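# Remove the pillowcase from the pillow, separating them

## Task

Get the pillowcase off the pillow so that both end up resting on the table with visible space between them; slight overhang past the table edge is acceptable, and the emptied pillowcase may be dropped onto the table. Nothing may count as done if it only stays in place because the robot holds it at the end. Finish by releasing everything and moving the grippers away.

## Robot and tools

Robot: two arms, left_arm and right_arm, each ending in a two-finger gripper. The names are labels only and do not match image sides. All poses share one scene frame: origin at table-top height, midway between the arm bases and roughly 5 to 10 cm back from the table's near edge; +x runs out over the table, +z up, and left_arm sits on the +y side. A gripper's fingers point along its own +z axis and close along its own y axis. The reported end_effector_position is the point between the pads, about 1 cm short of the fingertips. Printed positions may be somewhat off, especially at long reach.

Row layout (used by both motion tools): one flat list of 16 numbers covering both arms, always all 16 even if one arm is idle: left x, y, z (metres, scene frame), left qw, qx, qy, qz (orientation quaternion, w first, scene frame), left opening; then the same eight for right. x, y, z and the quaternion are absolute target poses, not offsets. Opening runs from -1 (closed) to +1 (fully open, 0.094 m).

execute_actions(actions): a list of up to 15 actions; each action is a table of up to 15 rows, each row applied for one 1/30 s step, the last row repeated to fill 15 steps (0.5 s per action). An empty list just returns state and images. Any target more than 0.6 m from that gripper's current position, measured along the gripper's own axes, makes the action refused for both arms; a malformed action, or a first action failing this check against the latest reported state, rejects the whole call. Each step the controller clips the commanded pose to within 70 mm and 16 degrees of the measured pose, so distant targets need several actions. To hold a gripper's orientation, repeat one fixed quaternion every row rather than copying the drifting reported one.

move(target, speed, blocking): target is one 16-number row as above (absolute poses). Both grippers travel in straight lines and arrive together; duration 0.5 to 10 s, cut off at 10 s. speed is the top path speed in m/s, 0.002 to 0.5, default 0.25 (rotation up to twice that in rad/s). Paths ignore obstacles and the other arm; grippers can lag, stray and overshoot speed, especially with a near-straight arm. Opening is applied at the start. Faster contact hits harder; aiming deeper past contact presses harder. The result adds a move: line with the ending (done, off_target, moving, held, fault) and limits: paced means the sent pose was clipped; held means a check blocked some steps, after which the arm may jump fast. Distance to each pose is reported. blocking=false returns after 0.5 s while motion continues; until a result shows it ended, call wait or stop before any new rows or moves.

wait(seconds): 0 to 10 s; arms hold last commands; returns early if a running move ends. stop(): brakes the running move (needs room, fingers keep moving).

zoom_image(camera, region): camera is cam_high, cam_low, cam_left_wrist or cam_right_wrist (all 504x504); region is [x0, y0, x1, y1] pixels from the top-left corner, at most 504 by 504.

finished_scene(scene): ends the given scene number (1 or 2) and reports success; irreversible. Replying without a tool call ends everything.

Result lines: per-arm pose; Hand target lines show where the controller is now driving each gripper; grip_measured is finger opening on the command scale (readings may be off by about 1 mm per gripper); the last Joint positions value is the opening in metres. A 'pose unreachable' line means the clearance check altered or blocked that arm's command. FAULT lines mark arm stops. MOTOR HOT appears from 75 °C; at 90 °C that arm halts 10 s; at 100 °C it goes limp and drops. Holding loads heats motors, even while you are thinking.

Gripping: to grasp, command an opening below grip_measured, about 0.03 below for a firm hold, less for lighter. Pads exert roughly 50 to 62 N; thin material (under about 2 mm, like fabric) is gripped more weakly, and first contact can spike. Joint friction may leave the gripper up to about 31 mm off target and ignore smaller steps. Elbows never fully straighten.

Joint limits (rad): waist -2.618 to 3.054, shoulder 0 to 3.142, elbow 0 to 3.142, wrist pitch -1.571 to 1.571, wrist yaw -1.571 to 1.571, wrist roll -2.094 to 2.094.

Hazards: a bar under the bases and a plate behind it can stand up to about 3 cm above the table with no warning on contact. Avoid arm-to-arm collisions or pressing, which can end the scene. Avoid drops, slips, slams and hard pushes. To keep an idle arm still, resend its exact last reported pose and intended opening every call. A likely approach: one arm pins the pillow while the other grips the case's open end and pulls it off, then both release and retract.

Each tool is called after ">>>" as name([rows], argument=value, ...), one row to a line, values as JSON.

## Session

>>> execute_actions(actions=[])

Scene clock: 0.00 s.
left_arm: end_effector_position=(+0.2959, +0.4112, +0.3248) grip_measured=+1.000 end_effector_quat_wxyz=(+0.394, +0.024, +0.829, +0.396) | right_arm: end_effector_position=(+0.1221, -0.4933, +0.2995) grip_measured=+1.000 end_effector_quat_wxyz=(+0.179, +0.016, +0.957, -0.227)
Joint positions: left_arm=[-0.132  0.973  1.099 -0.66  -0.864  0.405  0.094] | right_arm=[-1.281  1.174  1.49  -1.341 -0.186 -1.135  0.094]
Joint velocities: left_arm=[ 0.007 -0.012  0.007  0.066 -0.022 -0.022  0.   ] | right_arm=[-0.007 -0.012  0.007  0.007  0.037  0.007  0.   ]
Motor temperatures (°C, as the motors report them): left_arm=[22 29 26 22 21 21] | right_arm=[21 26 25 24 23 24]
Hand target (left_arm): +0.296, +0.411, +0.325; +0.394, +0.024, +0.829, +0.396
Hand target (right_arm): +0.122, -0.493, +0.300; +0.179, +0.016, +0.957, -0.227

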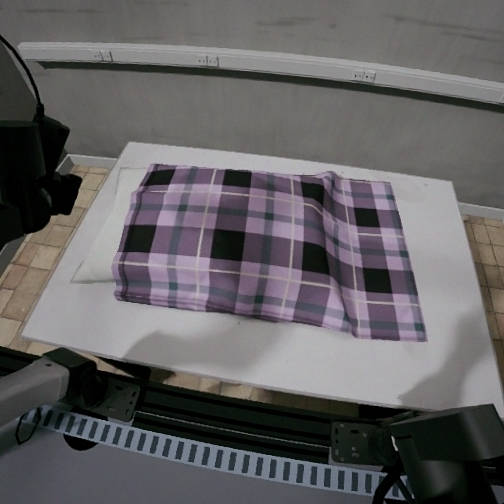

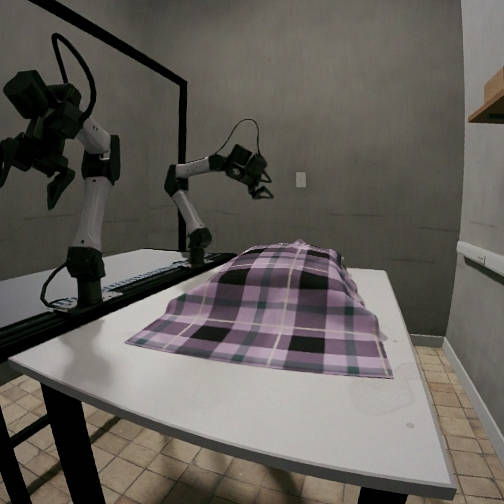

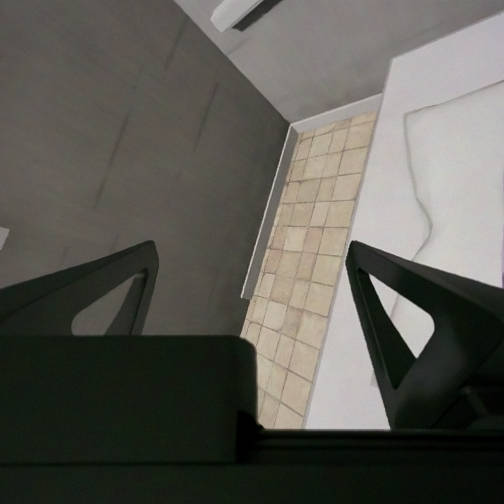

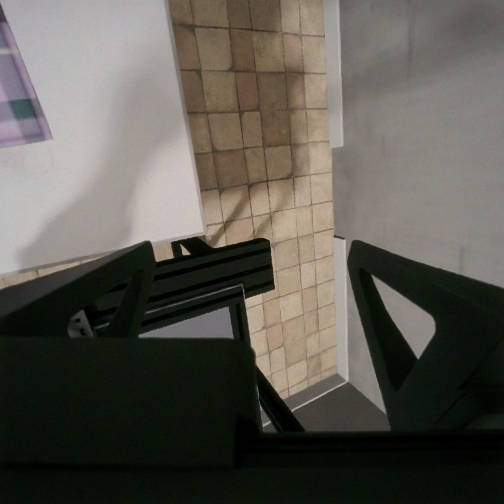

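>>> move(target=[0.42,0.47,0.12,0,0,0.985,-0.174,0.7, 0.39,-0.36,0.1,0,0,0.985,0.174,0.4], speed=0.2)

Scene clock: 4.43 s.
left_arm: end_effector_position=(+0.4137, +0.4702, +0.1129) grip_measured=+0.702 end_effector_quat_wxyz=(+0.034, -0.019, +0.988, -0.153) | right_arm: end_effector_position=(+0.3880, -0.3638, +0.0976) grip_measured=+0.402 end_effector_quat_wxyz=(+0.004, -0.002, +0.984, +0.176)
Joint positions: left_arm=[ 0.505  2.28   2.229 -1.546  0.282  0.433  0.08 ] | right_arm=[-0.453  2.187  1.915 -1.434 -0.357 -0.43   0.066]
Joint velocities: left_arm=[ 0.002 -0.002 -0.002  0.037 -0.066 -0.022  0.   ] | right_arm=[ 0.012 -0.007  0.007 -0.007 -0.022  0.022  0.   ]
Motor temperatures (°C, as the motors report them): left_arm=[22 30 27 22 21 21] | right_arm=[21 27 26 24 23 24]
Hand target (left_arm): +0.416, +0.470, +0.118; +0.040, -0.016, +0.987, -0.157
Hand target (right_arm): +0.390, -0.362, +0.101; +0.005, +0.001, +0.984, +0.179
Off the commanded pose (left_arm): 0.009 m, 5 deg.
Off the commanded pose (right_arm): 0.005 m, 1 deg.
joint sent to its limit (left arm) — the command would take joint 4 (wrist pitch) past its lower limit, so that joint was sent only as far as its limit.
move: off_target (left_arm)

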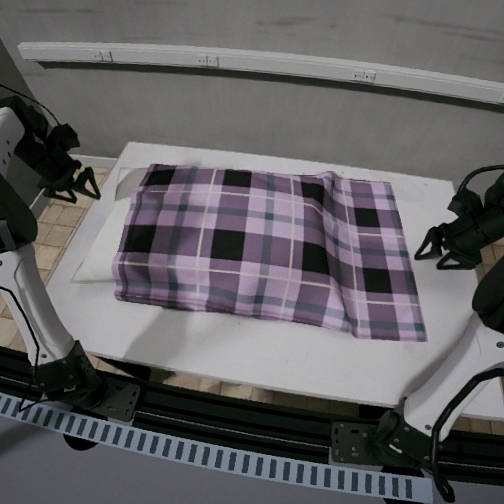

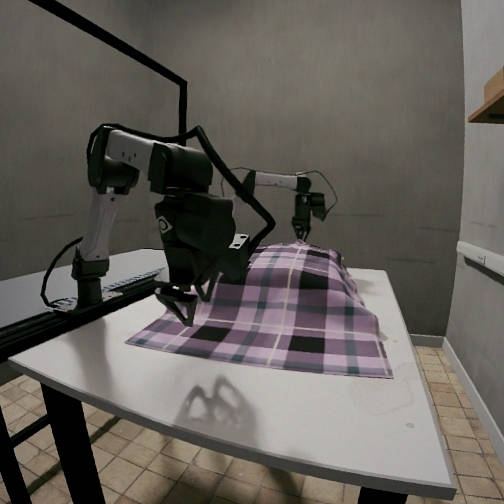

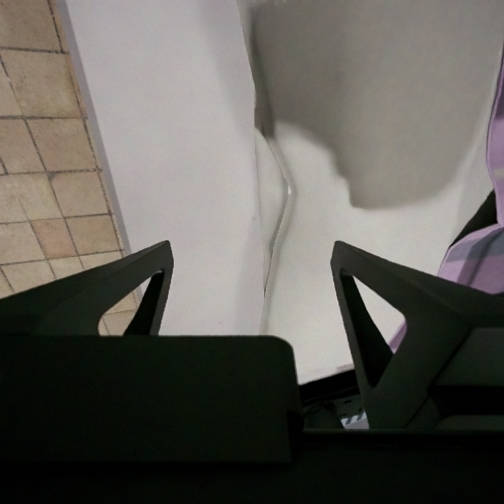

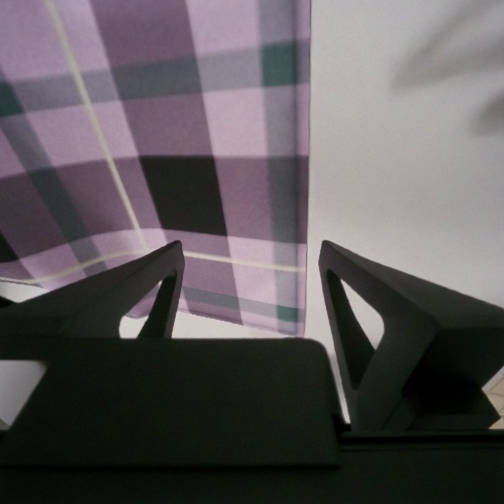

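>>> move(target=[0.415,0.40,0.06,0,0,0.985,-0.174,0.7, 0.39,-0.358,0.035,0,0,0.985,0.174,0.4], speed=0.1)

>>> move(target=[0.415,0.392,0.012,0,0,0.985,-0.174,0.7, 0.39,-0.358,0.008,0,0,0.985,0.174,0.4], speed=0.05)

Scene clock: 6.43 s.
left_arm: end_effector_position=(+0.4140, +0.4084, +0.0557) grip_measured=+0.702 end_effector_quat_wxyz=(-0.005, -0.003, +0.986, -0.167) | right_arm: end_effector_position=(+0.3918, -0.3604, +0.0408) grip_measured=+0.402 end_effector_quat_wxyz=(+0.005, -0.002, +0.985, +0.174)
Joint positions: left_arm=[ 0.374  2.248  1.936 -1.336  0.284  0.341  0.08 ] | right_arm=[-0.437  2.225  1.749 -1.222 -0.358 -0.413  0.066]
Joint velocities: left_arm=[-0.007  0.012 -0.017  0.022  0.007 -0.022 -0.   ] | right_arm=[ 0.002 -0.017  0.007 -0.022 -0.007 -0.022 -0.   ]
Motor temperatures (°C, as the motors report them): left_arm=[22 31 27 22 21 21] | right_arm=[21 27 26 24 23 24]
Hand target (left_arm): +0.413, +0.400, +0.060; -0.001, -0.000, +0.985, -0.172
Hand target (right_arm): +0.391, -0.358, +0.035; -0.000, -0.000, +0.985, +0.174
Off the commanded pose (left_arm): 0.009 m, 1 deg.
Off the commanded pose (right_arm): 0.007 m, 1 deg.
move: done

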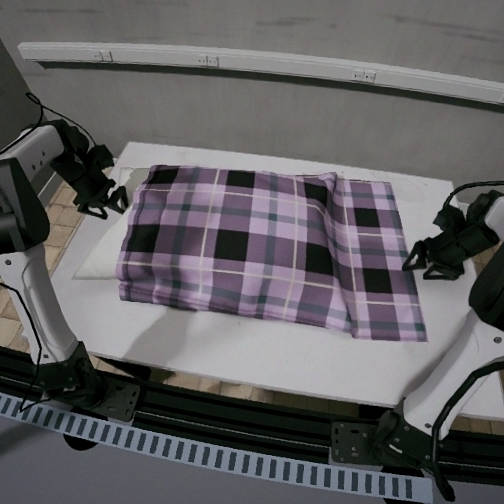

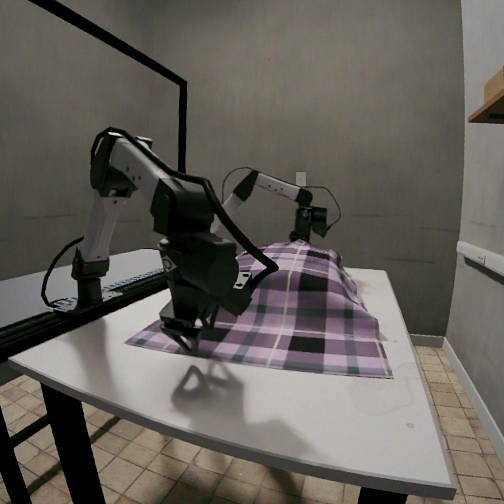

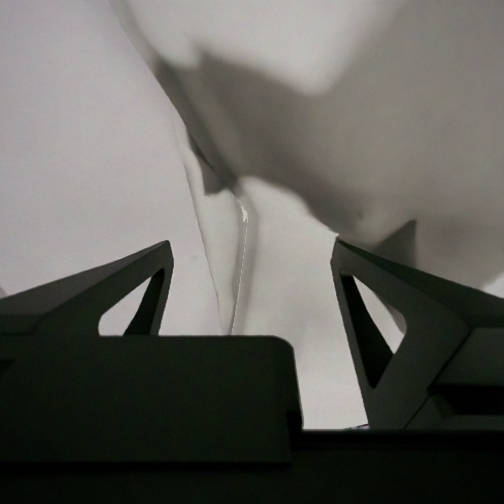

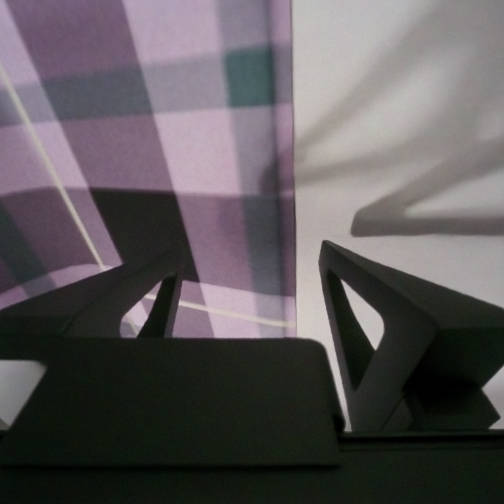

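Scene clock: 7.67 s.
left_arm: end_effector_position=(+0.4162, +0.4028, +0.0215) grip_measured=+0.702 end_effector_quat_wxyz=(+0.009, -0.003, +0.986, -0.165) | right_arm: end_effector_position=(+0.3926, -0.3611, +0.0272) grip_measured=+0.402 end_effector_quat_wxyz=(+0.008, -0.001, +0.985, +0.173)
Joint positions: left_arm=[ 0.365  2.248  1.799 -1.169  0.291  0.328  0.08 ] | right_arm=[-0.437  2.236  1.712 -1.167 -0.358 -0.41   0.066]
Joint velocities: left_arm=[-0.002  0.002  0.012  0.022 -0.037  0.037  0.   ] | right_arm=[ 0.017 -0.012 -0.012  0.037  0.007 -0.037  0.   ]
Motor temperatures (°C, as the motors report them): left_arm=[22 31 27 22 21 21] | right_arm=[21 28 26 24 23 24]
Hand target (left_arm): +0.413, +0.392, +0.012; -0.001, +0.000, +0.985, -0.174
Hand target (right_arm): +0.390, -0.358, +0.009; -0.000, -0.000, +0.985, +0.174
Off the commanded pose (left_arm): 0.014 m, 1 deg.
Off the commanded pose (right_arm): 0.020 m, 1 deg.
move: off_target (left_arm, right_arm)

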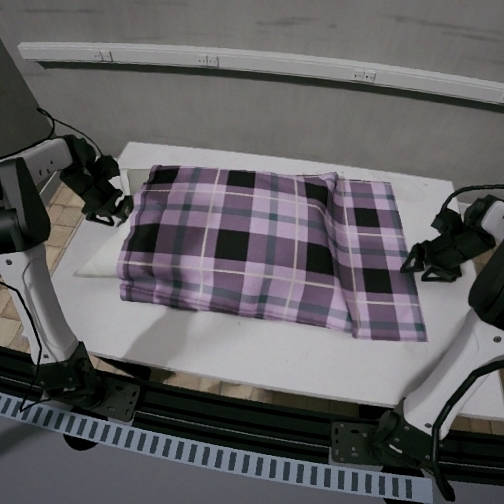

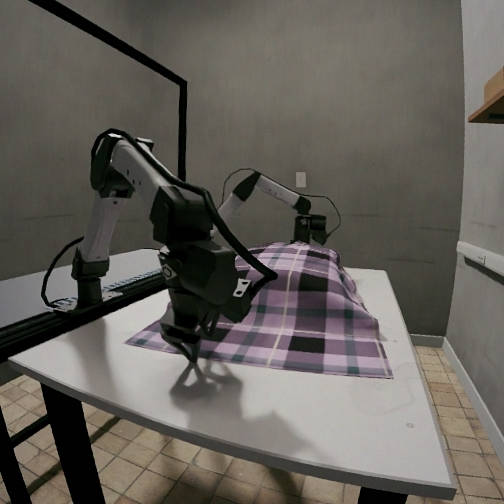

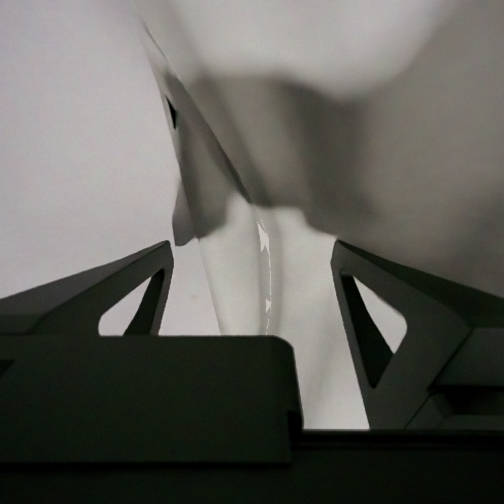

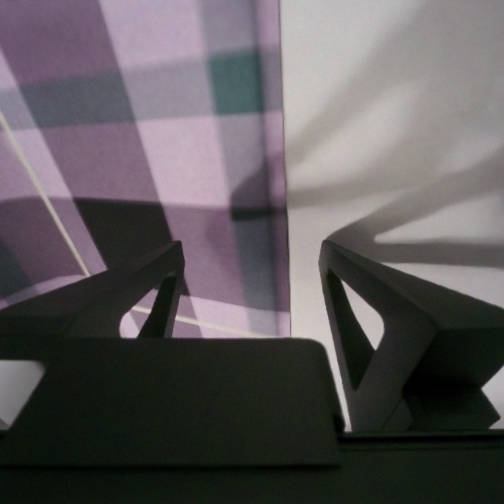

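>>> move(target=[0.415,0.385,0.012,0,0,0.985,-0.174,-1, 0.39,-0.358,0.008,0,0,0.985,0.174,-1], speed=0.03)

Scene clock: 9.40 s.
left_arm: end_effector_position=(+0.4187, +0.3952, +0.0183) grip_measured=-0.977 end_effector_quat_wxyz=(+0.010, -0.003, +0.986, -0.165) | right_arm: end_effector_position=(+0.3925, -0.3611, +0.0186) grip_measured=-0.991 end_effector_quat_wxyz=(+0.008, -0.000, +0.985, +0.174)
Joint positions: left_arm=[ 0.347  2.248  1.785 -1.147  0.291  0.31   0.001] | right_arm=[-0.437  2.247  1.695 -1.139 -0.36  -0.409  0.   ]
Joint velocities: left_arm=[ 0.002 -0.007  0.007 -0.051  0.007 -0.007  0.001] | right_arm=[-0.002  0.007  0.012 -0.066 -0.022  0.051 -0.   ]
Motor temperatures (°C, as the motors report them): left_arm=[22 32 27 22 21 21] | right_arm=[21 29 26 24 23 24]
Hand target (left_arm): +0.414, +0.385, +0.012; -0.001, -0.000, +0.985, -0.174
Hand target (right_arm): +0.390, -0.358, +0.008; -0.000, +0.000, +0.985, +0.174
Off the commanded pose (left_arm): 0.013 m, 2 deg.
Off the commanded pose (right_arm): 0.011 m, 1 deg.
move: off_target (left_arm, right_arm)

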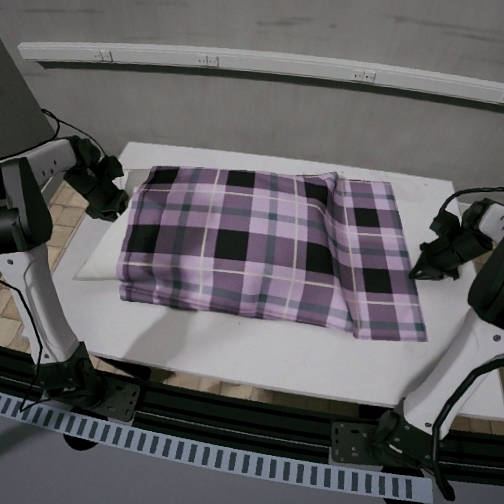

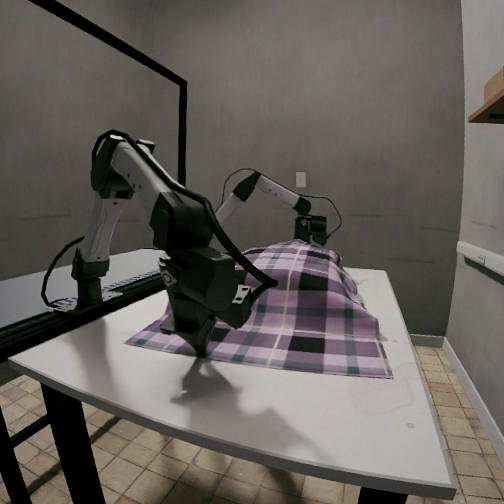

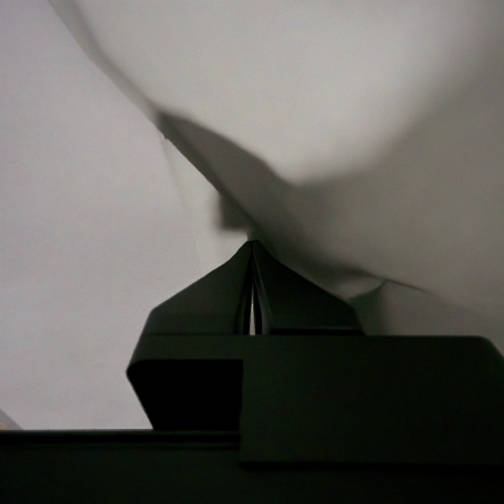

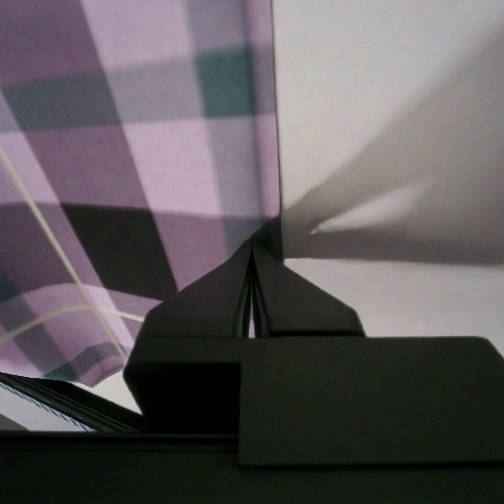

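>>> move(target=[0.415,0.40,0.05,0,0,0.985,-0.174,-1, 0.39,-0.35,0.08,0,0,0.985,0.174,-1], speed=0.08)

Scene clock: 10.80 s.
left_arm: end_effector_position=(+0.4139, +0.4005, +0.0425) grip_measured=-0.977 end_effector_quat_wxyz=(-0.006, -0.003, +0.986, -0.169) | right_arm: end_effector_position=(+0.3864, -0.3505, +0.0695) grip_measured=-0.991 end_effector_quat_wxyz=(-0.007, +0.001, +0.984, +0.180)
Joint positions: left_arm=[ 0.36   2.248  1.881 -1.281  0.29   0.327  0.001] | right_arm=[-0.423  2.192  1.808 -1.336 -0.361 -0.397  0.   ]
Joint velocities: left_arm=[-0.007 -0.007 -0.002 -0.007  0.022  0.007 -0.001] | right_arm=[-0.017 -0.007 -0.017  0.007 -0.022 -0.051 -0.001]
Motor temperatures (°C, as the motors report them): left_arm=[22 33 27 22 21 21] | right_arm=[21 29 27 24 23 24]
Hand target (left_arm): +0.416, +0.400, +0.050; +0.000, +0.000, +0.985, -0.174
Hand target (right_arm): +0.389, -0.350, +0.080; +0.000, -0.000, +0.985, +0.174
Off the commanded pose (left_arm): 0.008 m, 1 deg.
Off the commanded pose (right_arm): 0.011 m, 1 deg.
move: off_target (right_arm)

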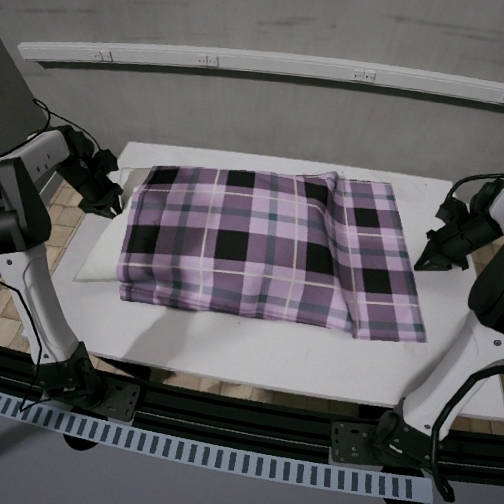

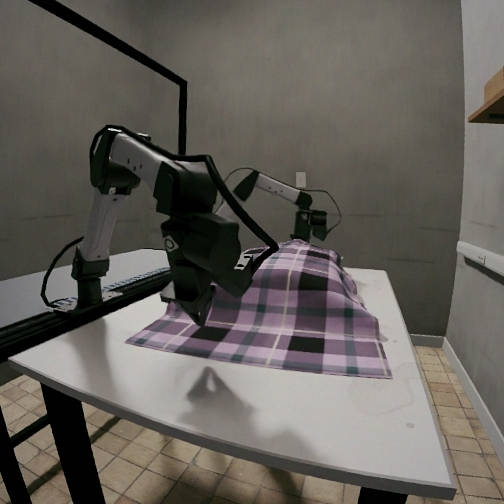

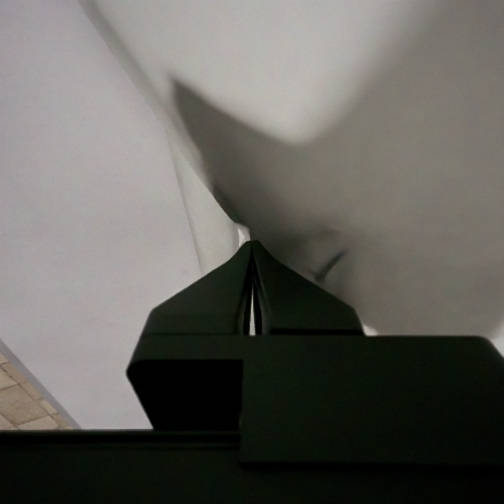

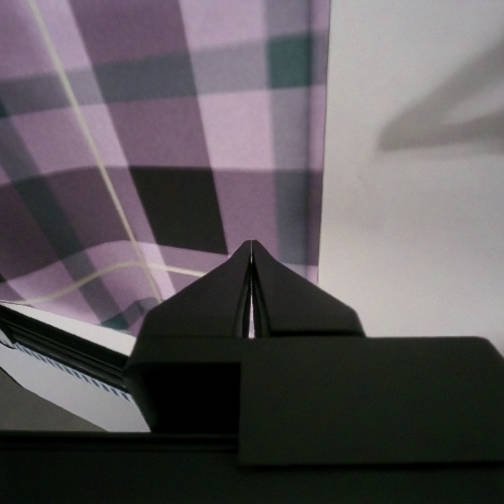

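>>> move(target=[0.415,0.40,0.05,0,0,0.985,-0.174,-1, 0.39,-0.345,0.05,0,0,1,0,0.5], speed=0.1)

>>> move(target=[0.415,0.40,0.05,0,0,0.985,-0.174,-1, 0.39,-0.345,-0.005,0,0,1,0,0.5], speed=0.05)

Scene clock: 13.67 s.
left_arm: end_effector_position=(+0.4137, +0.4005, +0.0425) grip_measured=-0.977 end_effector_quat_wxyz=(-0.006, -0.003, +0.986, -0.169) | right_arm: end_effector_position=(+0.3906, -0.3445, +0.0457) grip_measured=+0.498 end_effector_quat_wxyz=(-0.009, -0.002, +1.000, +0.009)
Joint positions: left_arm=[ 0.36   2.248  1.881 -1.281  0.29   0.327  0.001] | right_arm=[-0.268  2.104  1.629 -1.11  -0.044 -0.22   0.07 ]
Joint velocities: left_arm=[ 0.012 -0.002  0.002 -0.022 -0.051  0.037  0.001] | right_arm=[ 0.002  0.012  0.007 -0.007  0.037  0.007  0.   ]
Motor temperatures (°C, as the motors report them): left_arm=[22 34 27 22 21 21] | right_arm=[21 31 27 24 23 24]
Hand target (left_arm): +0.415, +0.400, +0.050; +0.000, -0.000, +0.985, -0.174
Hand target (right_arm): +0.390, -0.345, +0.050; -0.002, -0.001, +1.000, +0.001
Off the commanded pose (left_arm): 0.008 m, 1 deg.
Off the commanded pose (right_arm): 0.004 m, 2 deg.
move: done

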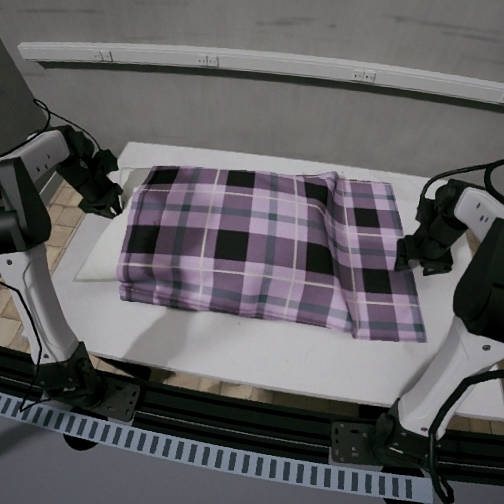

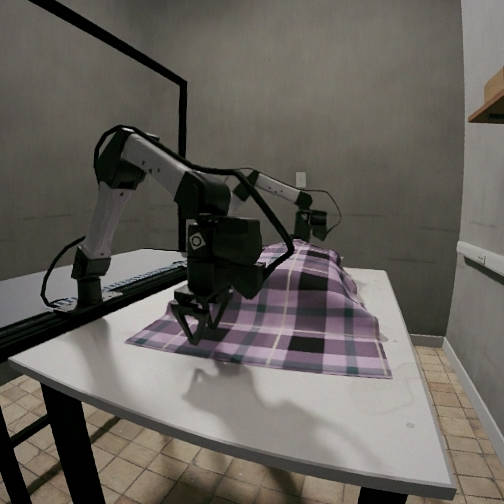

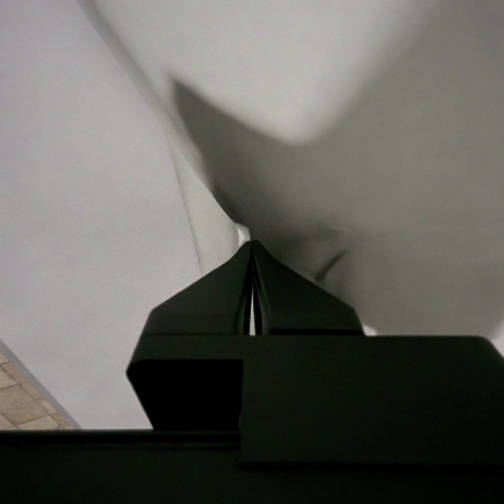

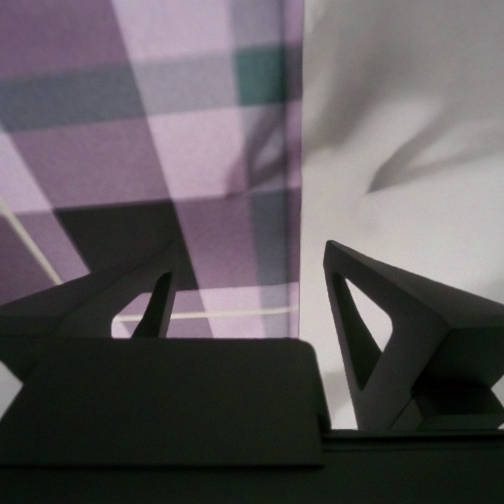

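Scene clock: 14.93 s.
left_arm: end_effector_position=(+0.4137, +0.4005, +0.0425) grip_measured=-0.977 end_effector_quat_wxyz=(-0.006, -0.003, +0.986, -0.169) | right_arm: end_effector_position=(+0.3914, -0.3451, +0.0161) grip_measured=+0.498 end_effector_quat_wxyz=(+0.003, -0.002, +1.000, +0.008)
Joint positions: left_arm=[ 0.36   2.248  1.881 -1.281  0.29   0.328  0.001] | right_arm=[-0.268  2.12   1.532 -0.974 -0.047 -0.219  0.07 ]
Joint velocities: left_arm=[-0.007 -0.017 -0.007  0.007 -0.11  -0.051 -0.001] | right_arm=[ 0.007 -0.002 -0.012 -0.066 -0.037 -0.007 -0.   ]
Motor temperatures (°C, as the motors report them): left_arm=[22 35 28 22 21 21] | right_arm=[21 31 27 24 23 24]
Hand target (left_arm): +0.415, +0.400, +0.050; +0.000, +0.000, +0.985, -0.174
Hand target (right_arm): +0.390, -0.345, -0.004; -0.001, -0.000, +1.000, +0.000
Off the commanded pose (left_arm): 0.008 m, 1 deg.
Off the commanded pose (right_arm): 0.021 m, 1 deg.
move: off_target (right_arm)

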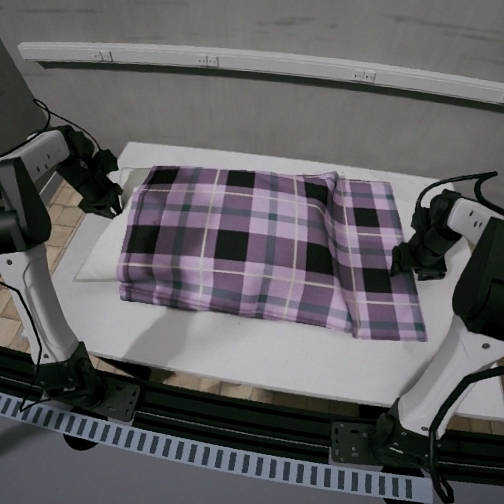

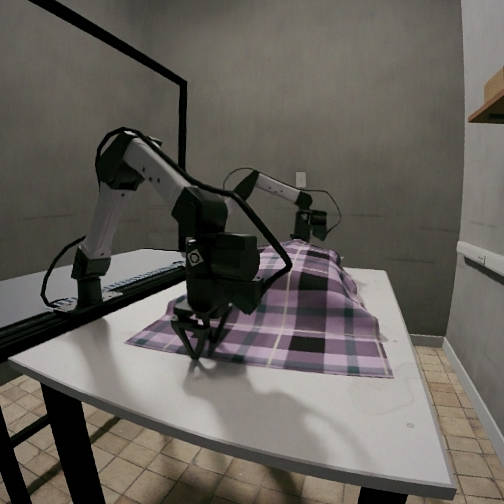

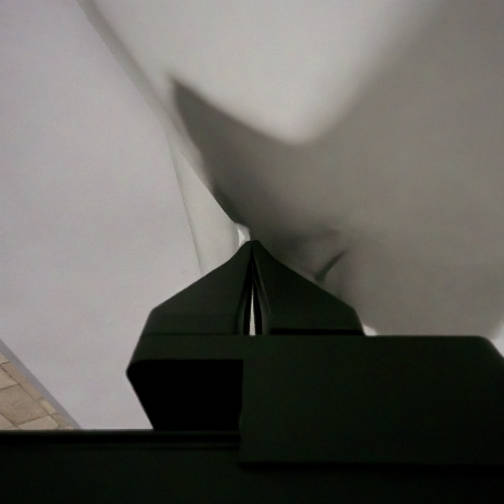

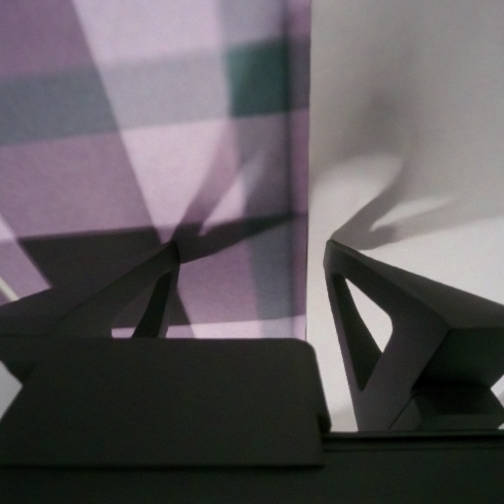

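>>> move(target=[0.415,0.40,0.05,0,0,0.985,-0.174,-1, 0.39,-0.372,-0.005,0,0,1,0,-1], speed=0.03)

>>> move(target=[0.415,0.40,0.05,0,0,0.985,-0.174,-1, 0.385,-0.35,0.08,0,0,1,0,-1], speed=0.08)

Scene clock: 16.43 s.
left_arm: end_effector_position=(+0.4134, +0.4004, +0.0426) grip_measured=-0.977 end_effector_quat_wxyz=(-0.007, -0.003, +0.985, -0.170) | right_arm: end_effector_position=(+0.3940, -0.3536, +0.0174) grip_measured=-0.963 end_effector_quat_wxyz=(+0.016, -0.008, +1.000, +0.019)
Joint positions: left_arm=[ 0.36   2.248  1.881 -1.282  0.29   0.328  0.001] | right_arm=[-0.299  2.118  1.532 -0.958 -0.075 -0.261  0.002]
Joint velocities: left_arm=[-0.017  0.002 -0.002  0.007 -0.007  0.022 -0.   ] | right_arm=[-0.002 -0.007  0.017  0.022 -0.037 -0.037  0.001]
Motor temperatures (°C, as the motors report them): left_arm=[22 35 28 22 21 21] | right_arm=[21 32 27 24 23 24]
Hand target (left_arm): +0.415, +0.400, +0.050; -0.000, -0.000, +0.985, -0.174
Hand target (right_arm): +0.389, -0.371, -0.004; -0.000, -0.000, +1.000, +0.000
Off the commanded pose (left_arm): 0.008 m, 1 deg.
Off the commanded pose (right_arm): 0.029 m, 3 deg.
move: off_target (right_arm)

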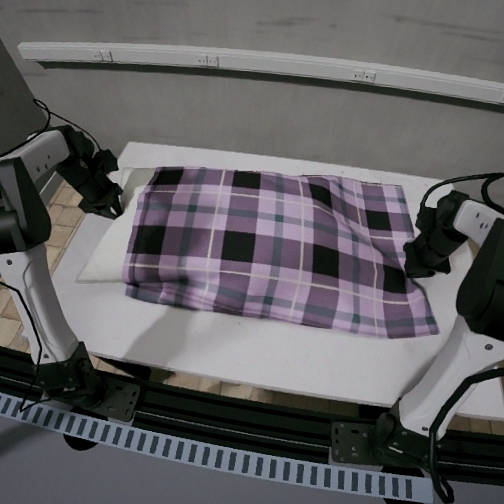

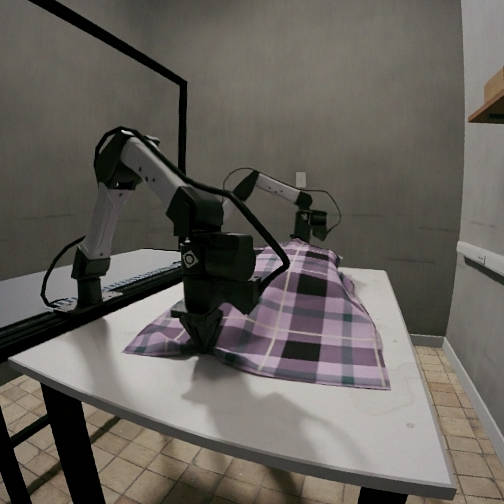

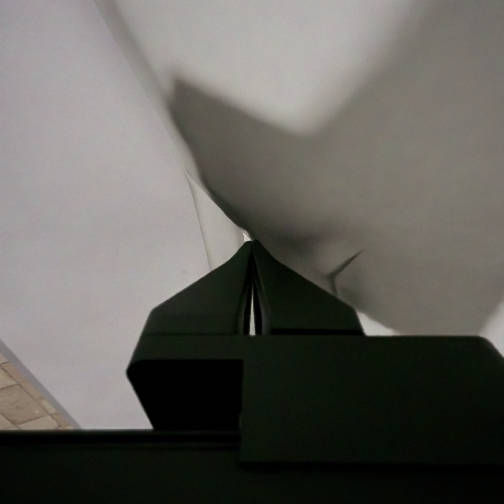

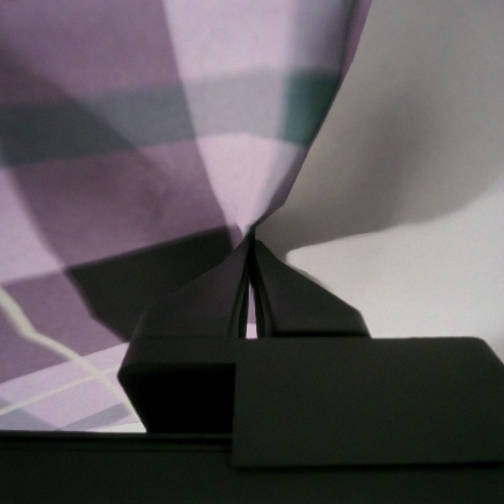

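Scene clock: 17.73 s.
left_arm: end_effector_position=(+0.4134, +0.4004, +0.0426) grip_measured=-0.977 end_effector_quat_wxyz=(-0.007, -0.003, +0.985, -0.170) | right_arm: end_effector_position=(+0.3820, -0.3491, +0.0689) grip_measured=-0.963 end_effector_quat_wxyz=(-0.007, -0.001, +1.000, +0.010)
Joint positions: left_arm=[ 0.36   2.248  1.881 -1.282  0.29   0.328  0.001] | right_arm=[-0.286  2.054  1.646 -1.175 -0.045 -0.235  0.002]
Joint velocities: left_arm=[-0.007 -0.007 -0.007  0.022 -0.037  0.051  0.001] | right_arm=[ 0.007  0.007 -0.017 -0.081  0.066 -0.022  0.   ]
Motor temperatures (°C, as the motors report them): left_arm=[22 36 28 22 21 21] | right_arm=[21 32 27 24 23 24]
Hand target (left_arm): +0.415, +0.400, +0.050; +0.000, +0.000, +0.985, -0.174
Hand target (right_arm): +0.384, -0.350, +0.080; -0.000, +0.000, +1.000, +0.000
Off the commanded pose (left_arm): 0.008 m, 1 deg.
Off the commanded pose (right_arm): 0.012 m, 1 deg.
move: off_target (right_arm)

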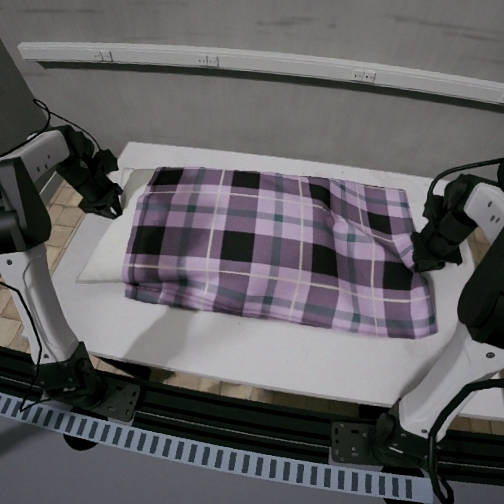

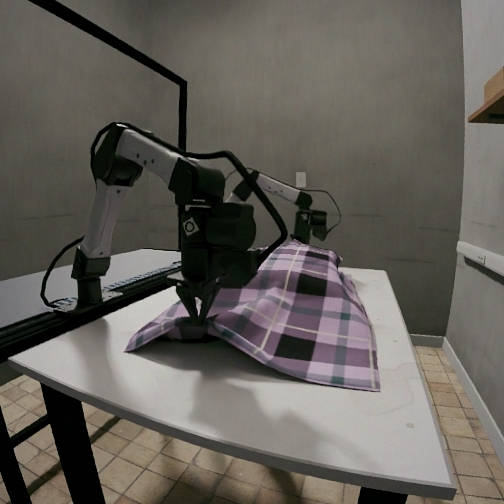

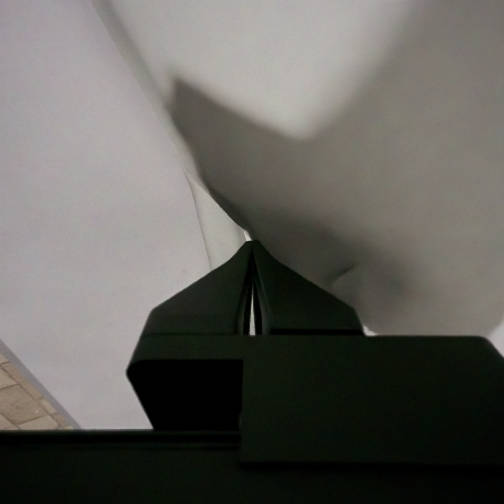

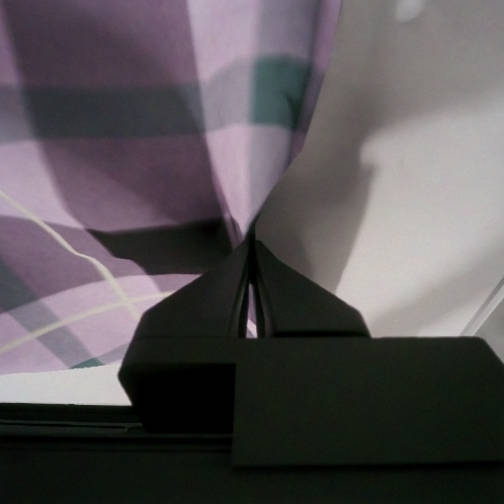

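>>> move(target=[0.415,0.43,0.05,0,0,0.985,-0.174,-1, 0.35,-0.36,0.22,0.1,0,0.995,0,-1], speed=0.1)

>>> move(target=[0.415,0.46,0.05,0,0,0.985,-0.174,-1, 0.36,-0.38,0.42,0.342,0,0.94,0,-1], speed=0.1)

Scene clock: 21.10 s.
left_arm: end_effector_position=(+0.4140, +0.4300, +0.0489) grip_measured=-0.977 end_effector_quat_wxyz=(+0.001, -0.003, +0.985, -0.170) | right_arm: end_effector_position=(+0.3492, -0.3527, +0.2075) grip_measured=-0.963 end_effector_quat_wxyz=(+0.085, -0.005, +0.996, +0.008)
Joint positions: left_arm=[ 0.425  2.284  1.97  -1.342  0.29   0.394  0.001] | right_arm=[-0.353  1.773  1.802 -1.437 -0.095 -0.299  0.002]
Joint velocities: left_arm=[-0.002 -0.007 -0.007 -0.066 -0.007  0.022  0.   ] | right_arm=[ 0.002 -0.012 -0.027  0.007 -0.007  0.051 -0.   ]
Motor temperatures (°C, as the motors report them): left_arm=[22 37 28 22 21 21] | right_arm=[21 33 28 24 23 24]
Hand target (left_arm): +0.416, +0.430, +0.050; +0.001, -0.000, +0.985, -0.174
Hand target (right_arm): +0.348, -0.359, +0.220; +0.100, -0.001, +0.995, -0.002
Off the commanded pose (left_arm): 0.001 m, 1 deg.
Off the commanded pose (right_arm): 0.014 m, 2 deg.
move: off_target (right_arm)

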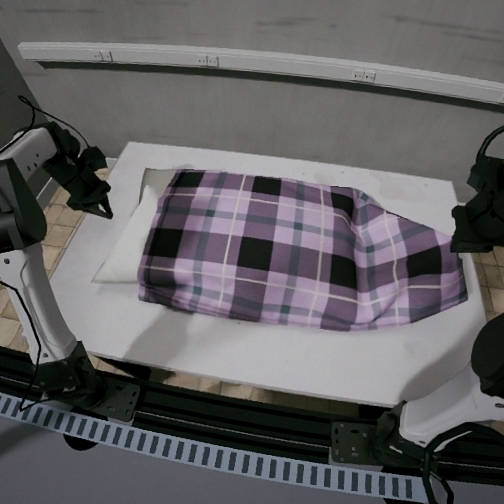

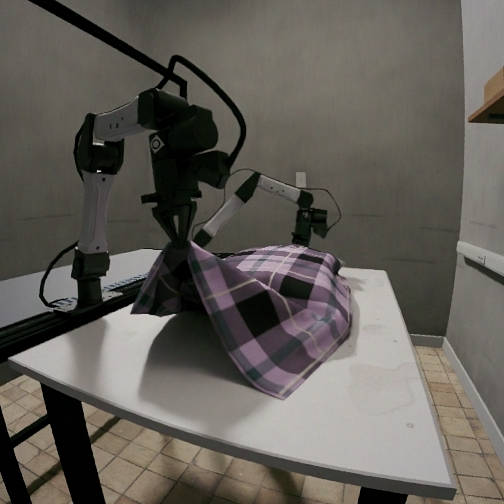

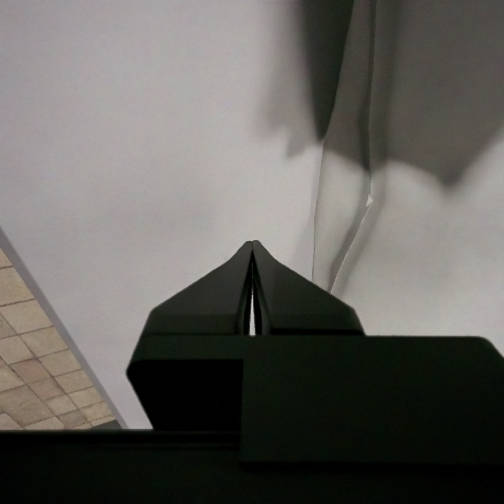

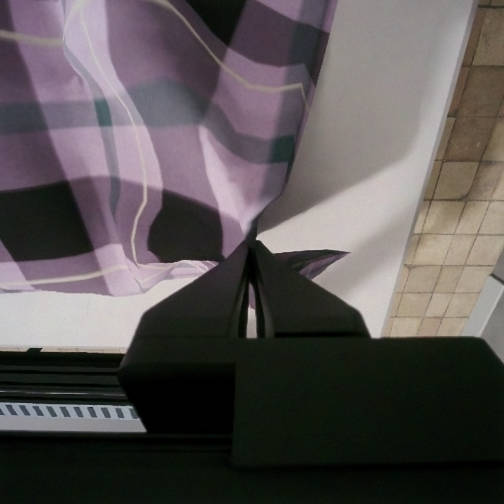

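Scene clock: 24.10 s.
left_arm: end_effector_position=(+0.4149, +0.4586, +0.0493) grip_measured=-0.977 end_effector_quat_wxyz=(+0.002, -0.002, +0.985, -0.172) | right_arm: end_effector_position=(+0.3600, -0.3754, +0.4105) grip_measured=-0.963 end_effector_quat_wxyz=(+0.368, -0.003, +0.930, -0.015)
Joint positions: left_arm=[ 0.485  2.351  2.089 -1.412  0.29   0.458  0.001] | right_arm=[-0.518  1.753  2.47  -1.574 -0.312 -0.344  0.002]
Joint velocities: left_arm=[-0.007 -0.017 -0.002 -0.037 -0.007  0.007  0.002] | right_arm=[-0.002 -0.007 -0.002 -0.007 -0.037  0.051  0.   ]
Motor temperatures (°C, as the motors report them): left_arm=[22 38 29 22 21 21] | right_arm=[21 34 28 25 23 24]
Hand target (left_arm): +0.415, +0.460, +0.050; +0.001, -0.000, +0.985, -0.174
Hand target (right_arm): +0.358, -0.378, +0.419; +0.381, +0.002, +0.925, -0.017
Off the commanded pose (left_arm): 0.002 m, 0 deg.
Off the commanded pose (right_arm): 0.011 m, 4 deg.
joint sent to its limit (right arm) — the command would take joint 4 (wrist pitch) past its lower limit, so that joint was sent only as far as its limit.
move: off_target (right_arm)

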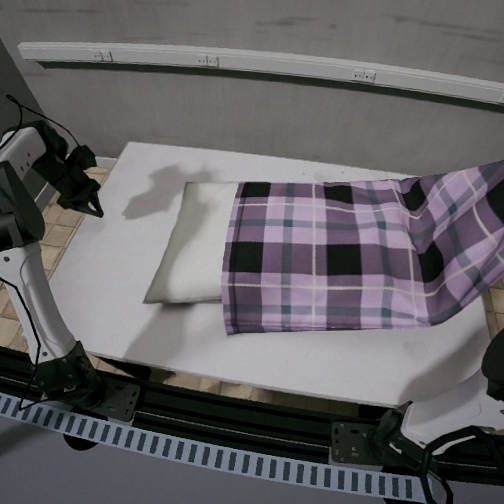

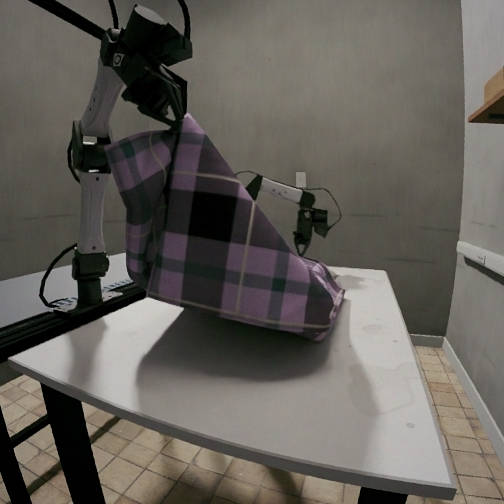

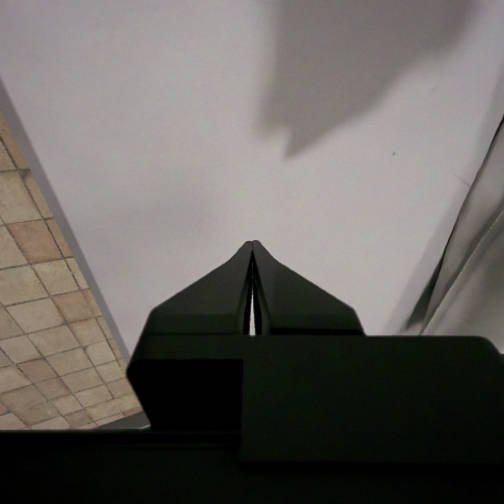

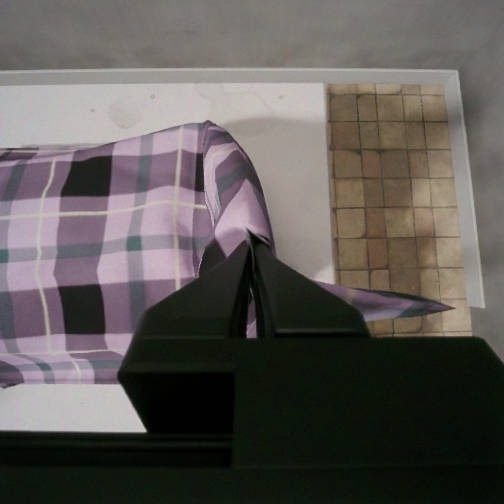

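>>> move(target=[0.41,0.31,0.12,0,0,0.985,-0.174,0.8, 0.36,-0.36,0.42,0.36,0,0.93,0,-1], speed=0.15)

Scene clock: 25.97 s.
left_arm: end_effector_position=(+0.4158, +0.3136, +0.1150) grip_measured=+0.797 end_effector_quat_wxyz=(+0.001, +0.003, +0.986, -0.168) | right_arm: end_effector_position=(+0.3637, -0.3634, +0.4102) grip_measured=-0.963 end_effector_quat_wxyz=(+0.368, +0.002, +0.930, +0.001)
Joint positions: left_arm=[ 0.15   2.118  1.947 -1.402  0.296  0.118  0.084] | right_arm=[-0.484  1.753  2.47  -1.574 -0.313 -0.298  0.002]
Joint velocities: left_arm=[-0.007  0.002 -0.012  0.022  0.022 -0.037  0.001] | right_arm=[-0.002 -0.002 -0.007  0.066  0.022  0.051  0.001]
Motor temperatures (°C, as the motors report them): left_arm=[22 38 29 22 21 21] | right_arm=[21 34 29 25 23 24]
Hand target (left_arm): +0.410, +0.311, +0.120; -0.002, +0.000, +0.985, -0.171
Hand target (right_arm): +0.360, -0.360, +0.419; +0.379, +0.002, +0.925, -0.005
Off the commanded pose (left_arm): 0.008 m, 1 deg.
Off the commanded pose (right_arm): 0.011 m, 1 deg.
joint sent to its limit (right arm) — the command would take joint 4 (wrist pitch) past its lower limit, so that joint was sent only as far as its limit.
move: off_target (right_arm)

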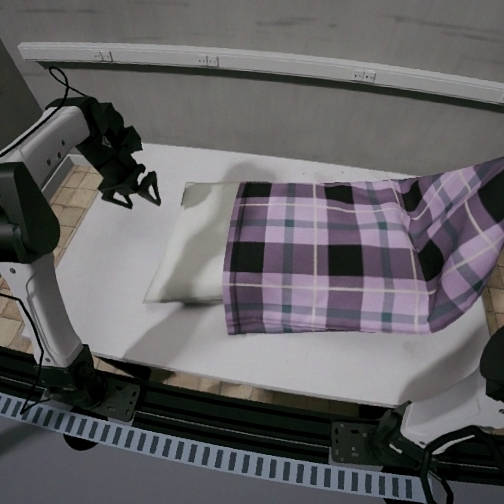

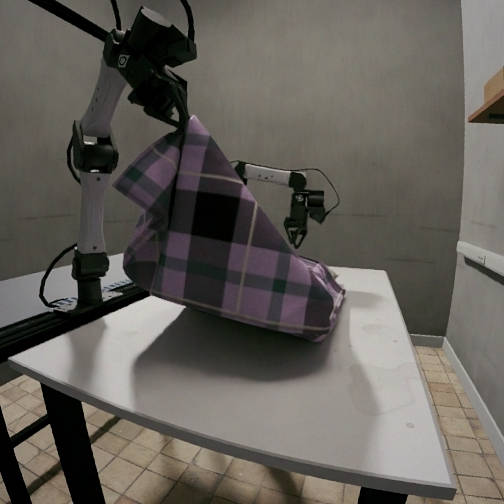

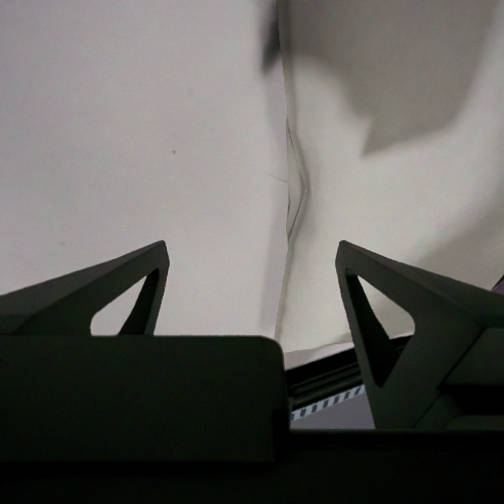

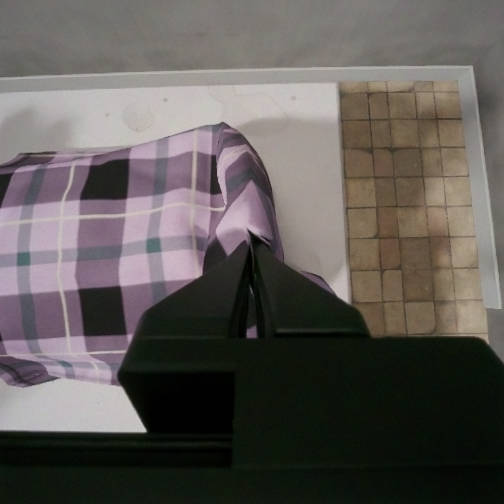

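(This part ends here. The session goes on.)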